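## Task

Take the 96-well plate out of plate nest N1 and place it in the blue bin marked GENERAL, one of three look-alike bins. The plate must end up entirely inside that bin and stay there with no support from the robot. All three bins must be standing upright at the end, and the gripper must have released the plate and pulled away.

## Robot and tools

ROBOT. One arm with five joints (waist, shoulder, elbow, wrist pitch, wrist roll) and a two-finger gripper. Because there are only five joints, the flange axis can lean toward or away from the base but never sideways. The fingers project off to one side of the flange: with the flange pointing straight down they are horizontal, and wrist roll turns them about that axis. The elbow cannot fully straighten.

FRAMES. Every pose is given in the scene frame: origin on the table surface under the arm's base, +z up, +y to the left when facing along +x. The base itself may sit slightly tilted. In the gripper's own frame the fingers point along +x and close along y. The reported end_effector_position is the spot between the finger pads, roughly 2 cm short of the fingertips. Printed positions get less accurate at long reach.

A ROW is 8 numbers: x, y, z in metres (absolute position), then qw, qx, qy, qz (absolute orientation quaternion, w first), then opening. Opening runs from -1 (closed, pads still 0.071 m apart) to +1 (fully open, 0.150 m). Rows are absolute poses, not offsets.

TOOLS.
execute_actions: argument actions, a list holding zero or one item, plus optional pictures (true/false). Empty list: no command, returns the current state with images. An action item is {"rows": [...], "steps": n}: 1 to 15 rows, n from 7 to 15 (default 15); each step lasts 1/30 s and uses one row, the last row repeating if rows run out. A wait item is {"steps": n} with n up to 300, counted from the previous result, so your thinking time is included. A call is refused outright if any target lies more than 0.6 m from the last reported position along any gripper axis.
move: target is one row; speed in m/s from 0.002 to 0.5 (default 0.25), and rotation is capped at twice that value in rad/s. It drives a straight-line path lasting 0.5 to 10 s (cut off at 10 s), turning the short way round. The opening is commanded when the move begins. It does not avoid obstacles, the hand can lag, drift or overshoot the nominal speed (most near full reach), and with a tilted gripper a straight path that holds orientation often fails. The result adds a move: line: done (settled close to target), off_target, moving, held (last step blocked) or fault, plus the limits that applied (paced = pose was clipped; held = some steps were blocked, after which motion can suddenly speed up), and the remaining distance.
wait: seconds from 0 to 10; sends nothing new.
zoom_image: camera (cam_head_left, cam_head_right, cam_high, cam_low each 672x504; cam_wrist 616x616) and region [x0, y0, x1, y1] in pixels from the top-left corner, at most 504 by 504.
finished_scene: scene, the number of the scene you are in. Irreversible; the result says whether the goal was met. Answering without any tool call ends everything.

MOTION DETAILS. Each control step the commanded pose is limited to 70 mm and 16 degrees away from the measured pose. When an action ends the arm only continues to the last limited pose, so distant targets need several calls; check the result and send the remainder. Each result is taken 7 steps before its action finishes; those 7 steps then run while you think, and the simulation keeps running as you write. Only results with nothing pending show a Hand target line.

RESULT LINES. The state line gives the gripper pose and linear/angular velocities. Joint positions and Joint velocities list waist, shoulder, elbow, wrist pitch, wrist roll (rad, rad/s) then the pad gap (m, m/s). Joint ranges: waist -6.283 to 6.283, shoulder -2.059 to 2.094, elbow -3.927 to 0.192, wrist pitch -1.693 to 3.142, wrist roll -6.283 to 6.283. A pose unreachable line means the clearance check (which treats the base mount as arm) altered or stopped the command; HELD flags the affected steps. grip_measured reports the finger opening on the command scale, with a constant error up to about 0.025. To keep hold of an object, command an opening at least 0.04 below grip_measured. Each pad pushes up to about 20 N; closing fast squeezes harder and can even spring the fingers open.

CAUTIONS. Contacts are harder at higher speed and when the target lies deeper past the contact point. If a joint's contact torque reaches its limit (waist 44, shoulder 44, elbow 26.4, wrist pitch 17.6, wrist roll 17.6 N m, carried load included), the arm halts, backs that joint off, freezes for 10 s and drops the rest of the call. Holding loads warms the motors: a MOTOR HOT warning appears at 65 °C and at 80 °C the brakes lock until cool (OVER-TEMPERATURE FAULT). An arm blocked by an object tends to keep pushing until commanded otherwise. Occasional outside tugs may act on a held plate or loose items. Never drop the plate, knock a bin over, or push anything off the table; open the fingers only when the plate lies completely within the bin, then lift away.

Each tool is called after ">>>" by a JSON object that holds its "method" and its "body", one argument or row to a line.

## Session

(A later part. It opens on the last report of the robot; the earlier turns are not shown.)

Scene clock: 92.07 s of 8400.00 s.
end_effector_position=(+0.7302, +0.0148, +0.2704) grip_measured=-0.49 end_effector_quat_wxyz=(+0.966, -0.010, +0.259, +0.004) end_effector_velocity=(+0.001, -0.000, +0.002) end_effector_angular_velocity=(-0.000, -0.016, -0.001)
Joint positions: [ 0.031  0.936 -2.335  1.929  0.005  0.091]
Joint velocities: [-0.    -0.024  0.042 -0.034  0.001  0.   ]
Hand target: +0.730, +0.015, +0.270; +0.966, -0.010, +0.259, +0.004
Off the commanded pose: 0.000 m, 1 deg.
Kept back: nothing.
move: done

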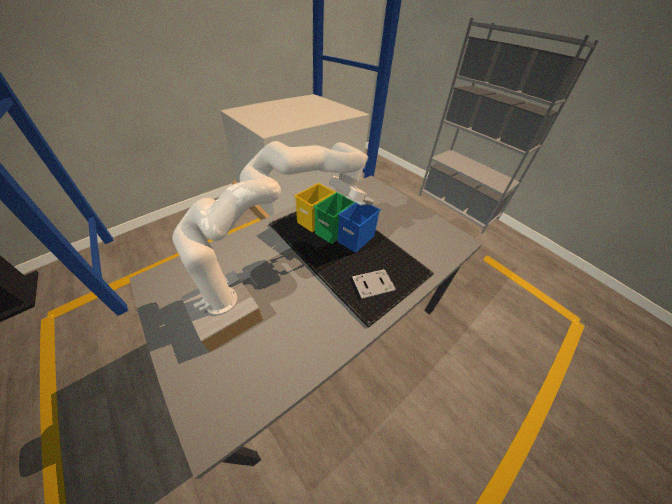

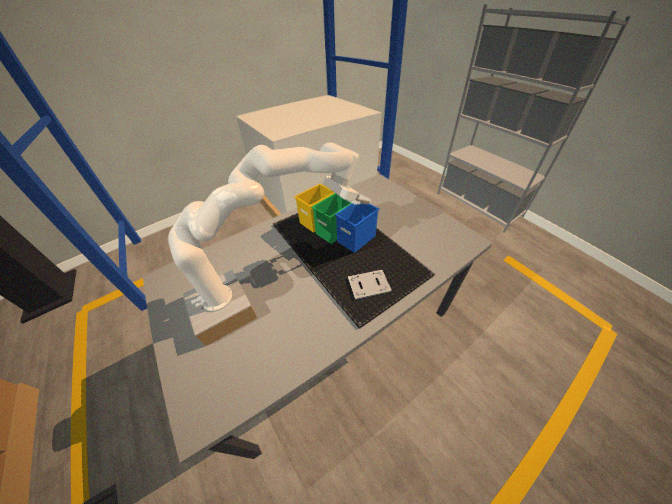

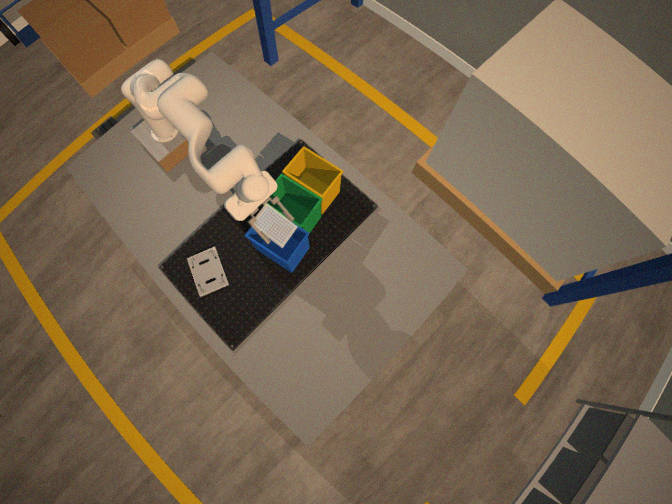

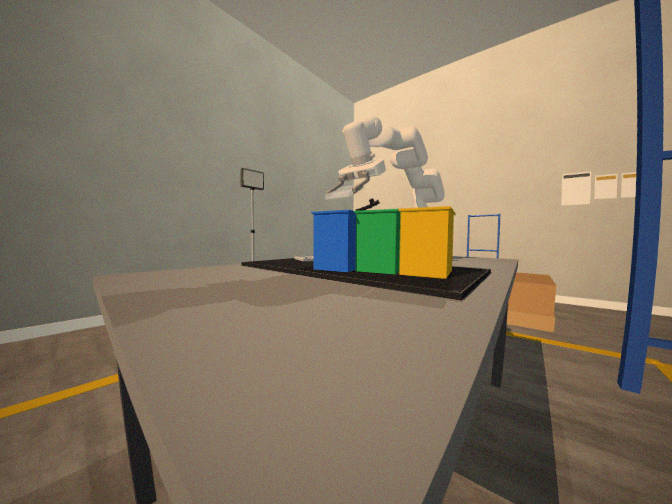

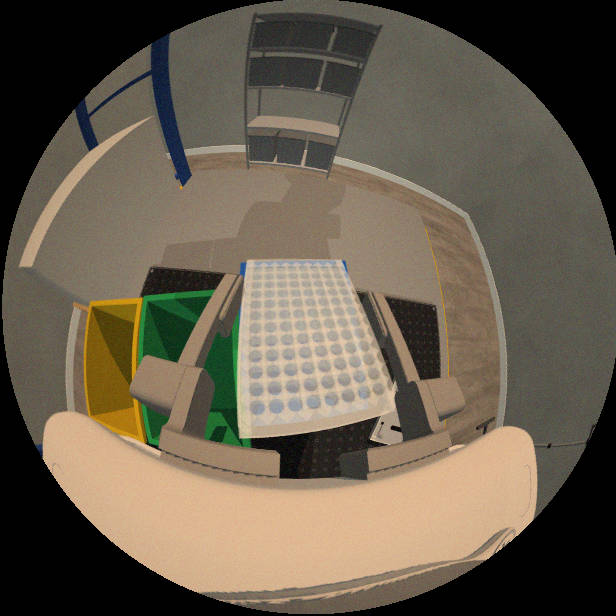

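>>> {"method": "move", "body": {
  "target": [0.735,0.015,0.24,0.966,0,0.259,0,-1],
  "speed": 0.04
}}

>>> {"method": "zoom_image", "body": {
  "camera": "cam_low",
  "region": [290,130,430,280]
}}

Scene clock: 93.60 s of 8400.00 s.
end_effector_position=(+0.7351, +0.0149, +0.2403) grip_measured=-0.49 end_effector_quat_wxyz=(+0.966, -0.010, +0.259, +0.004) end_effector_velocity=(+0.001, +0.000, +0.002) end_effector_angular_velocity=(-0.000, -0.005, -0.000)
Joint positions: [ 0.031  0.968 -2.306  1.866  0.006  0.091]
Joint velocities: [ 0.    -0.002 -0.    -0.003  0.001  0.   ]
Hand target: +0.735, +0.015, +0.240; +0.966, -0.010, +0.259, +0.004
Off the commanded pose: 0.000 m, 1 deg.
Kept back: nothing.
move: done

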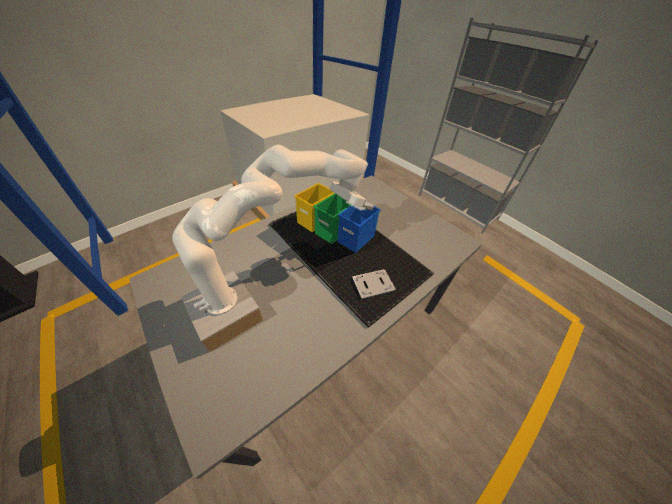

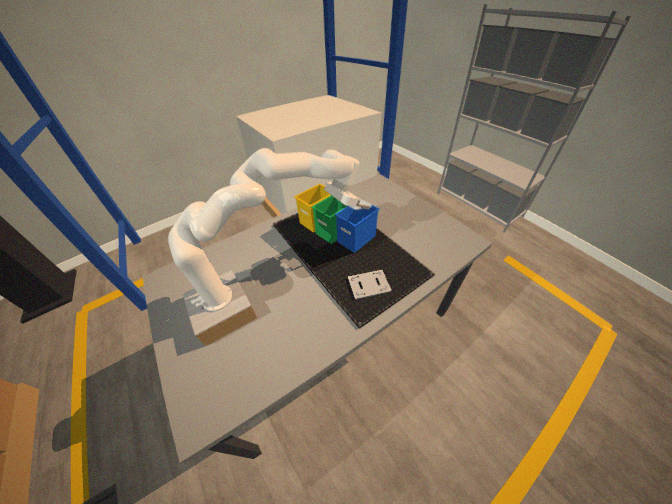

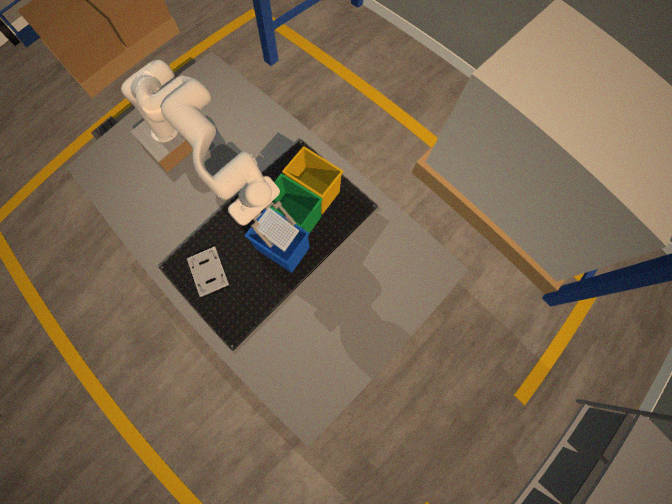

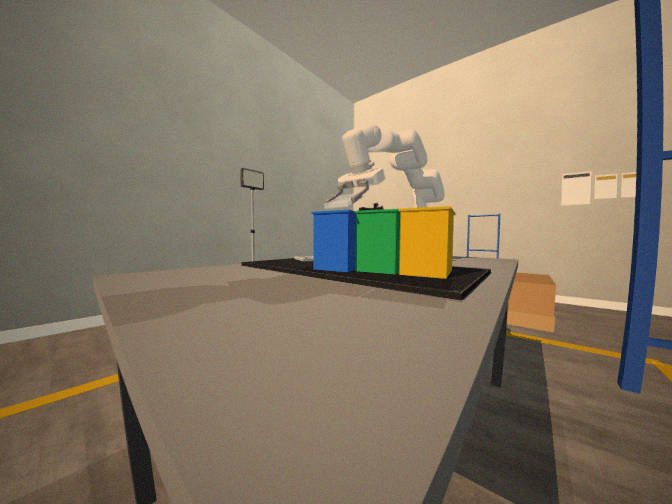

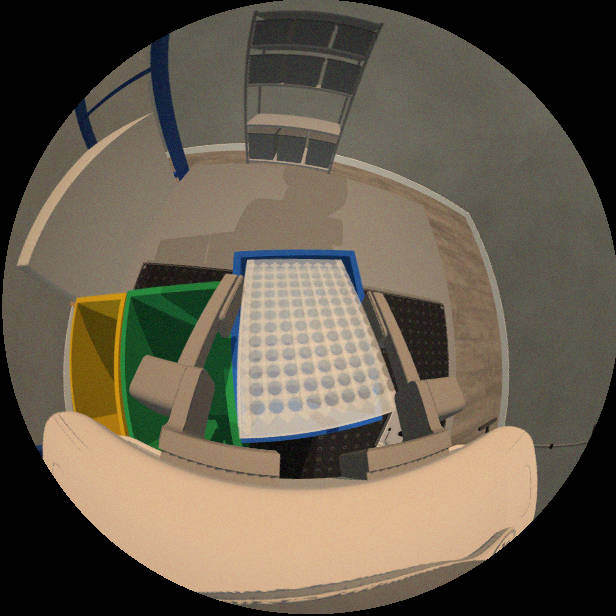

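Region (290, 130, 430, 280) of cam_low's 672x504 image, scaled by 3.360, with more detail than that image has; it fills the left 470 columns of this view, and the rest is white.

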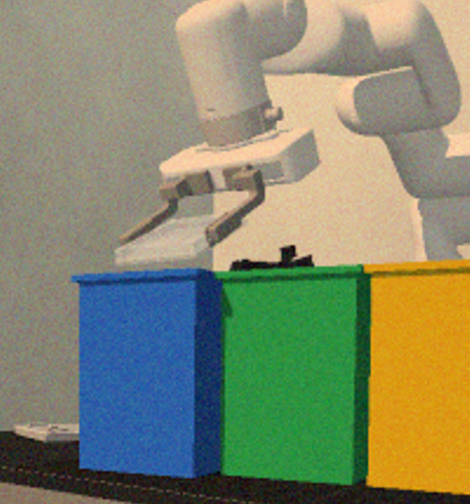

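>>> {"method": "move", "body": {
  "target": [0.745,0.015,0.235,0.966,0,0.259,0,-1],
  "speed": 0.03
}}

>>> {"method": "move", "body": {
  "target": [0.745,0.015,0.235,0.966,0,0.259,0,0.2]
}}

>>> {"method": "move", "body": {
  "target": [0.62,0.015,0.32,1,0,0,0,0.2]
}}

Scene clock: 97.60 s of 8400.00 s.
end_effector_position=(+0.7447, +0.0149, +0.2350) grip_measured=-0.49 end_effector_quat_wxyz=(+0.966, -0.010, +0.258, +0.004) end_effector_velocity=(+0.003, +0.001, +0.003) end_effector_angular_velocity=(-0.000, +0.004, +0.001)
Joint positions: [ 0.031  1.059 -2.45   1.917  0.006  0.091]
Joint velocities: [ 0.001  0.045 -0.091  0.05   0.001  0.   ]
Hand target: +0.745, +0.015, +0.235; +0.966, -0.010, +0.258, +0.004
Off the commanded pose: 0.000 m, 1 deg.
Kept back: nothing.
After step 90, 0.23 s passed at rest.
move: done

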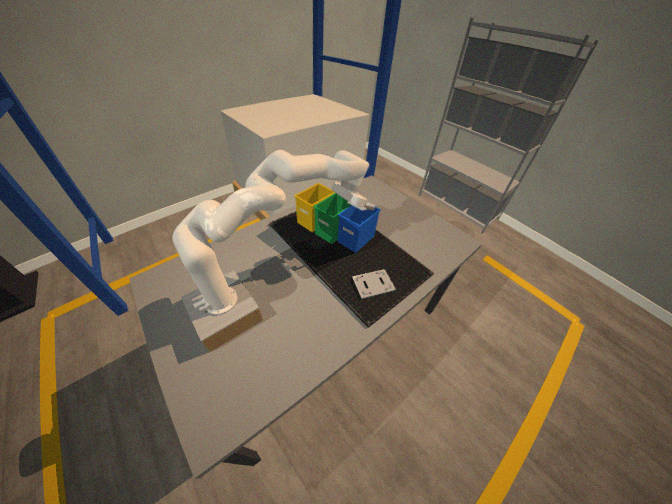

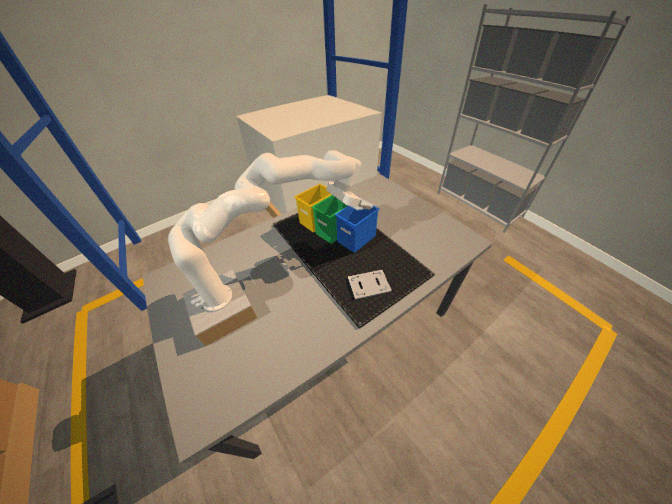

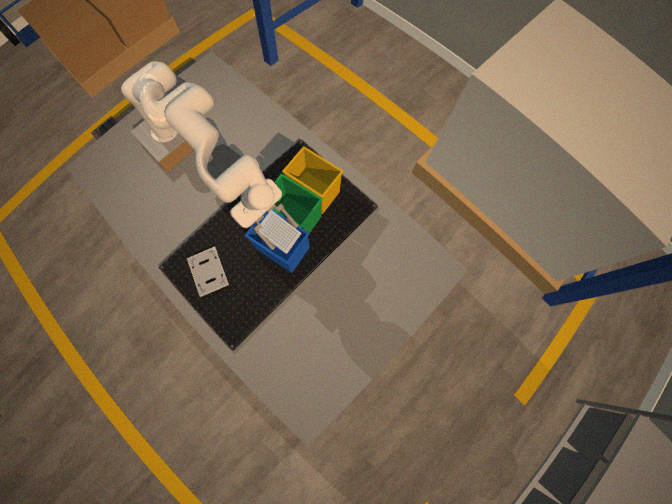

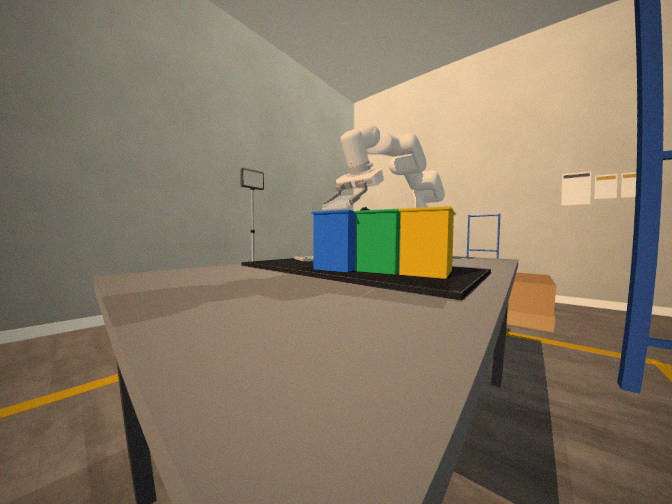

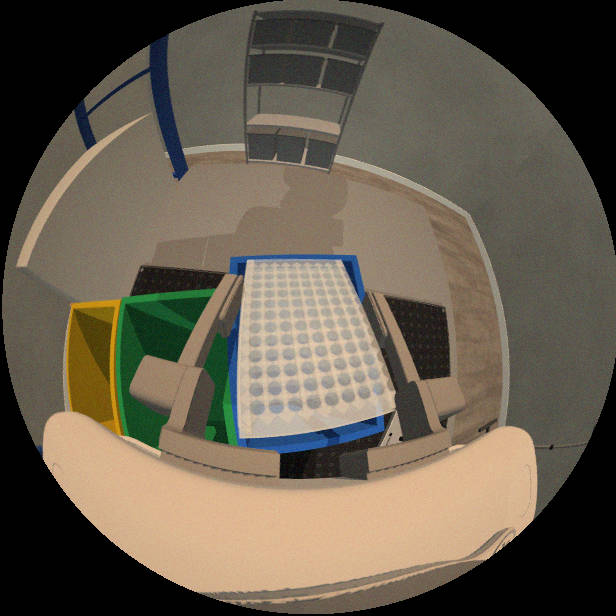

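Scene clock: 98.30 s of 8400.00 s.
end_effector_position=(+0.7450, +0.0149, +0.2350) grip_measured=+0.20 end_effector_quat_wxyz=(+0.966, -0.010, +0.259, +0.004) end_effector_velocity=(+0.000, -0.000, +0.000) end_effector_angular_velocity=(-0.000, +0.001, -0.001)
Joint positions: [ 0.031  1.068 -2.466  1.927  0.006  0.118]
Joint velocities: [-0.001  0.006 -0.012  0.007  0.     0.   ]
Hand target: +0.745, +0.015, +0.235; +0.966, -0.010, +0.259, +0.004
Off the commanded pose: 0.000 m, 1 deg.
Kept back: nothing.
move: done

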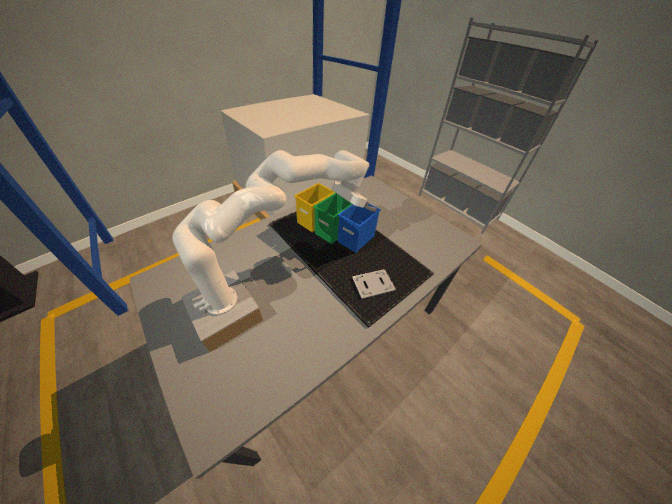

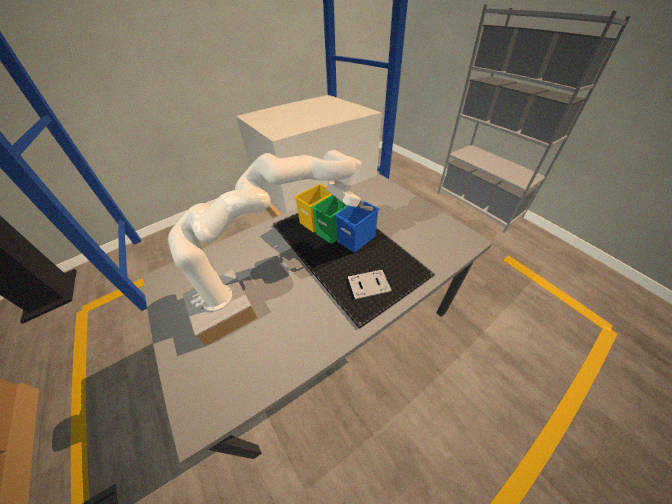

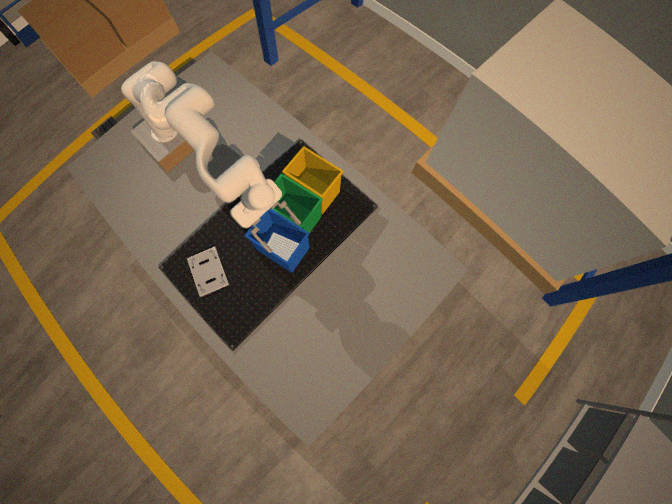

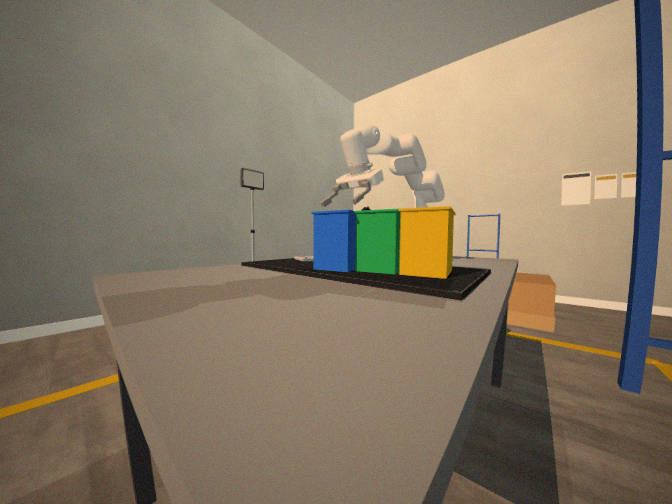

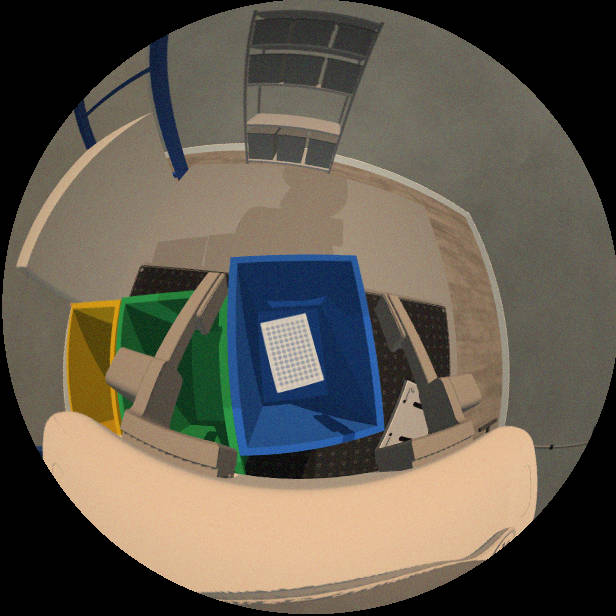

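Scene clock: 100.00 s of 8400.00 s.
end_effector_position=(+0.6207, +0.0148, +0.3204) grip_measured=+0.20 end_effector_quat_wxyz=(+1.000, -0.008, -0.000, +0.000) end_effector_velocity=(-0.000, +0.001, +0.001) end_effector_angular_velocity=(+0.000, -0.007, -0.000)
Joint positions: [ 0.037  0.139 -0.974  0.84   0.024  0.118]
Joint velocities: [ 0.001 -0.002  0.007 -0.011  0.001  0.   ]
Hand target: +0.621, +0.015, +0.320; +1.000, -0.008, -0.000, +0.000
Off the commanded pose: 0.001 m, 1 deg.
Kept back: nothing.
move: done

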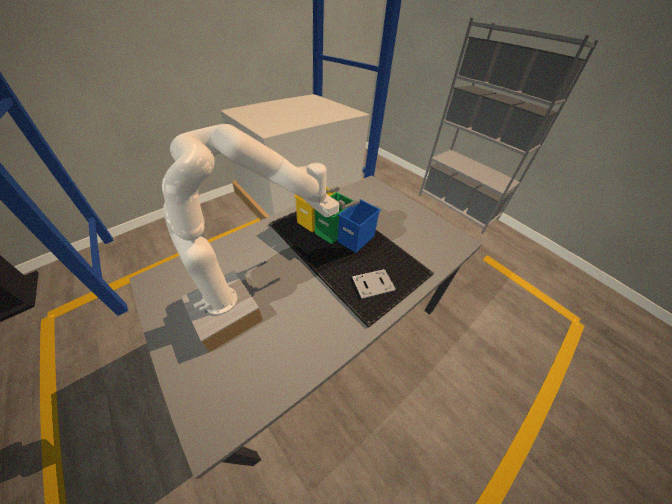

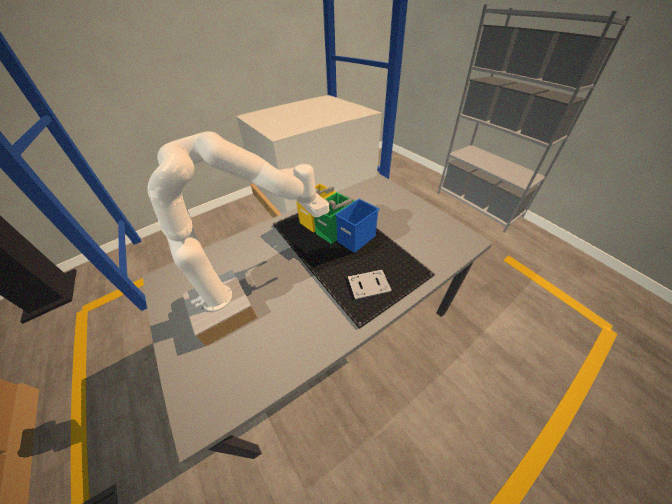

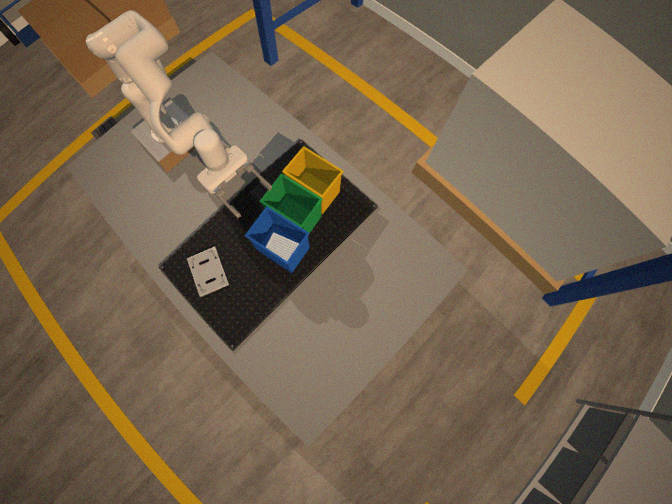

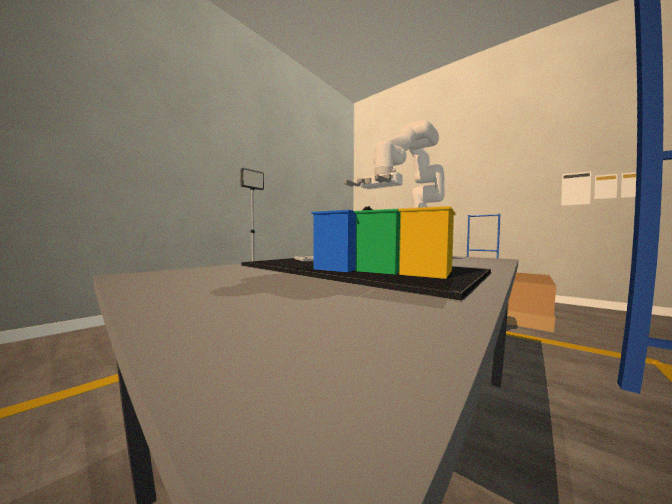

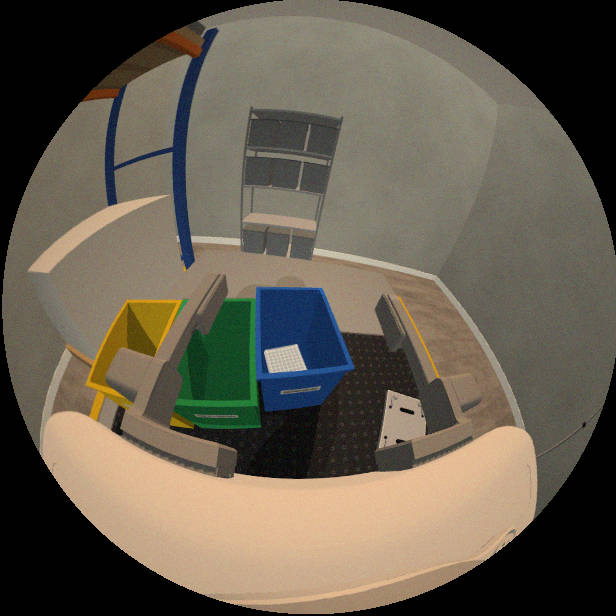

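>>> {"method": "finished_scene", "body": {
  "scene": 1
}}

The scene is finished: the task was done.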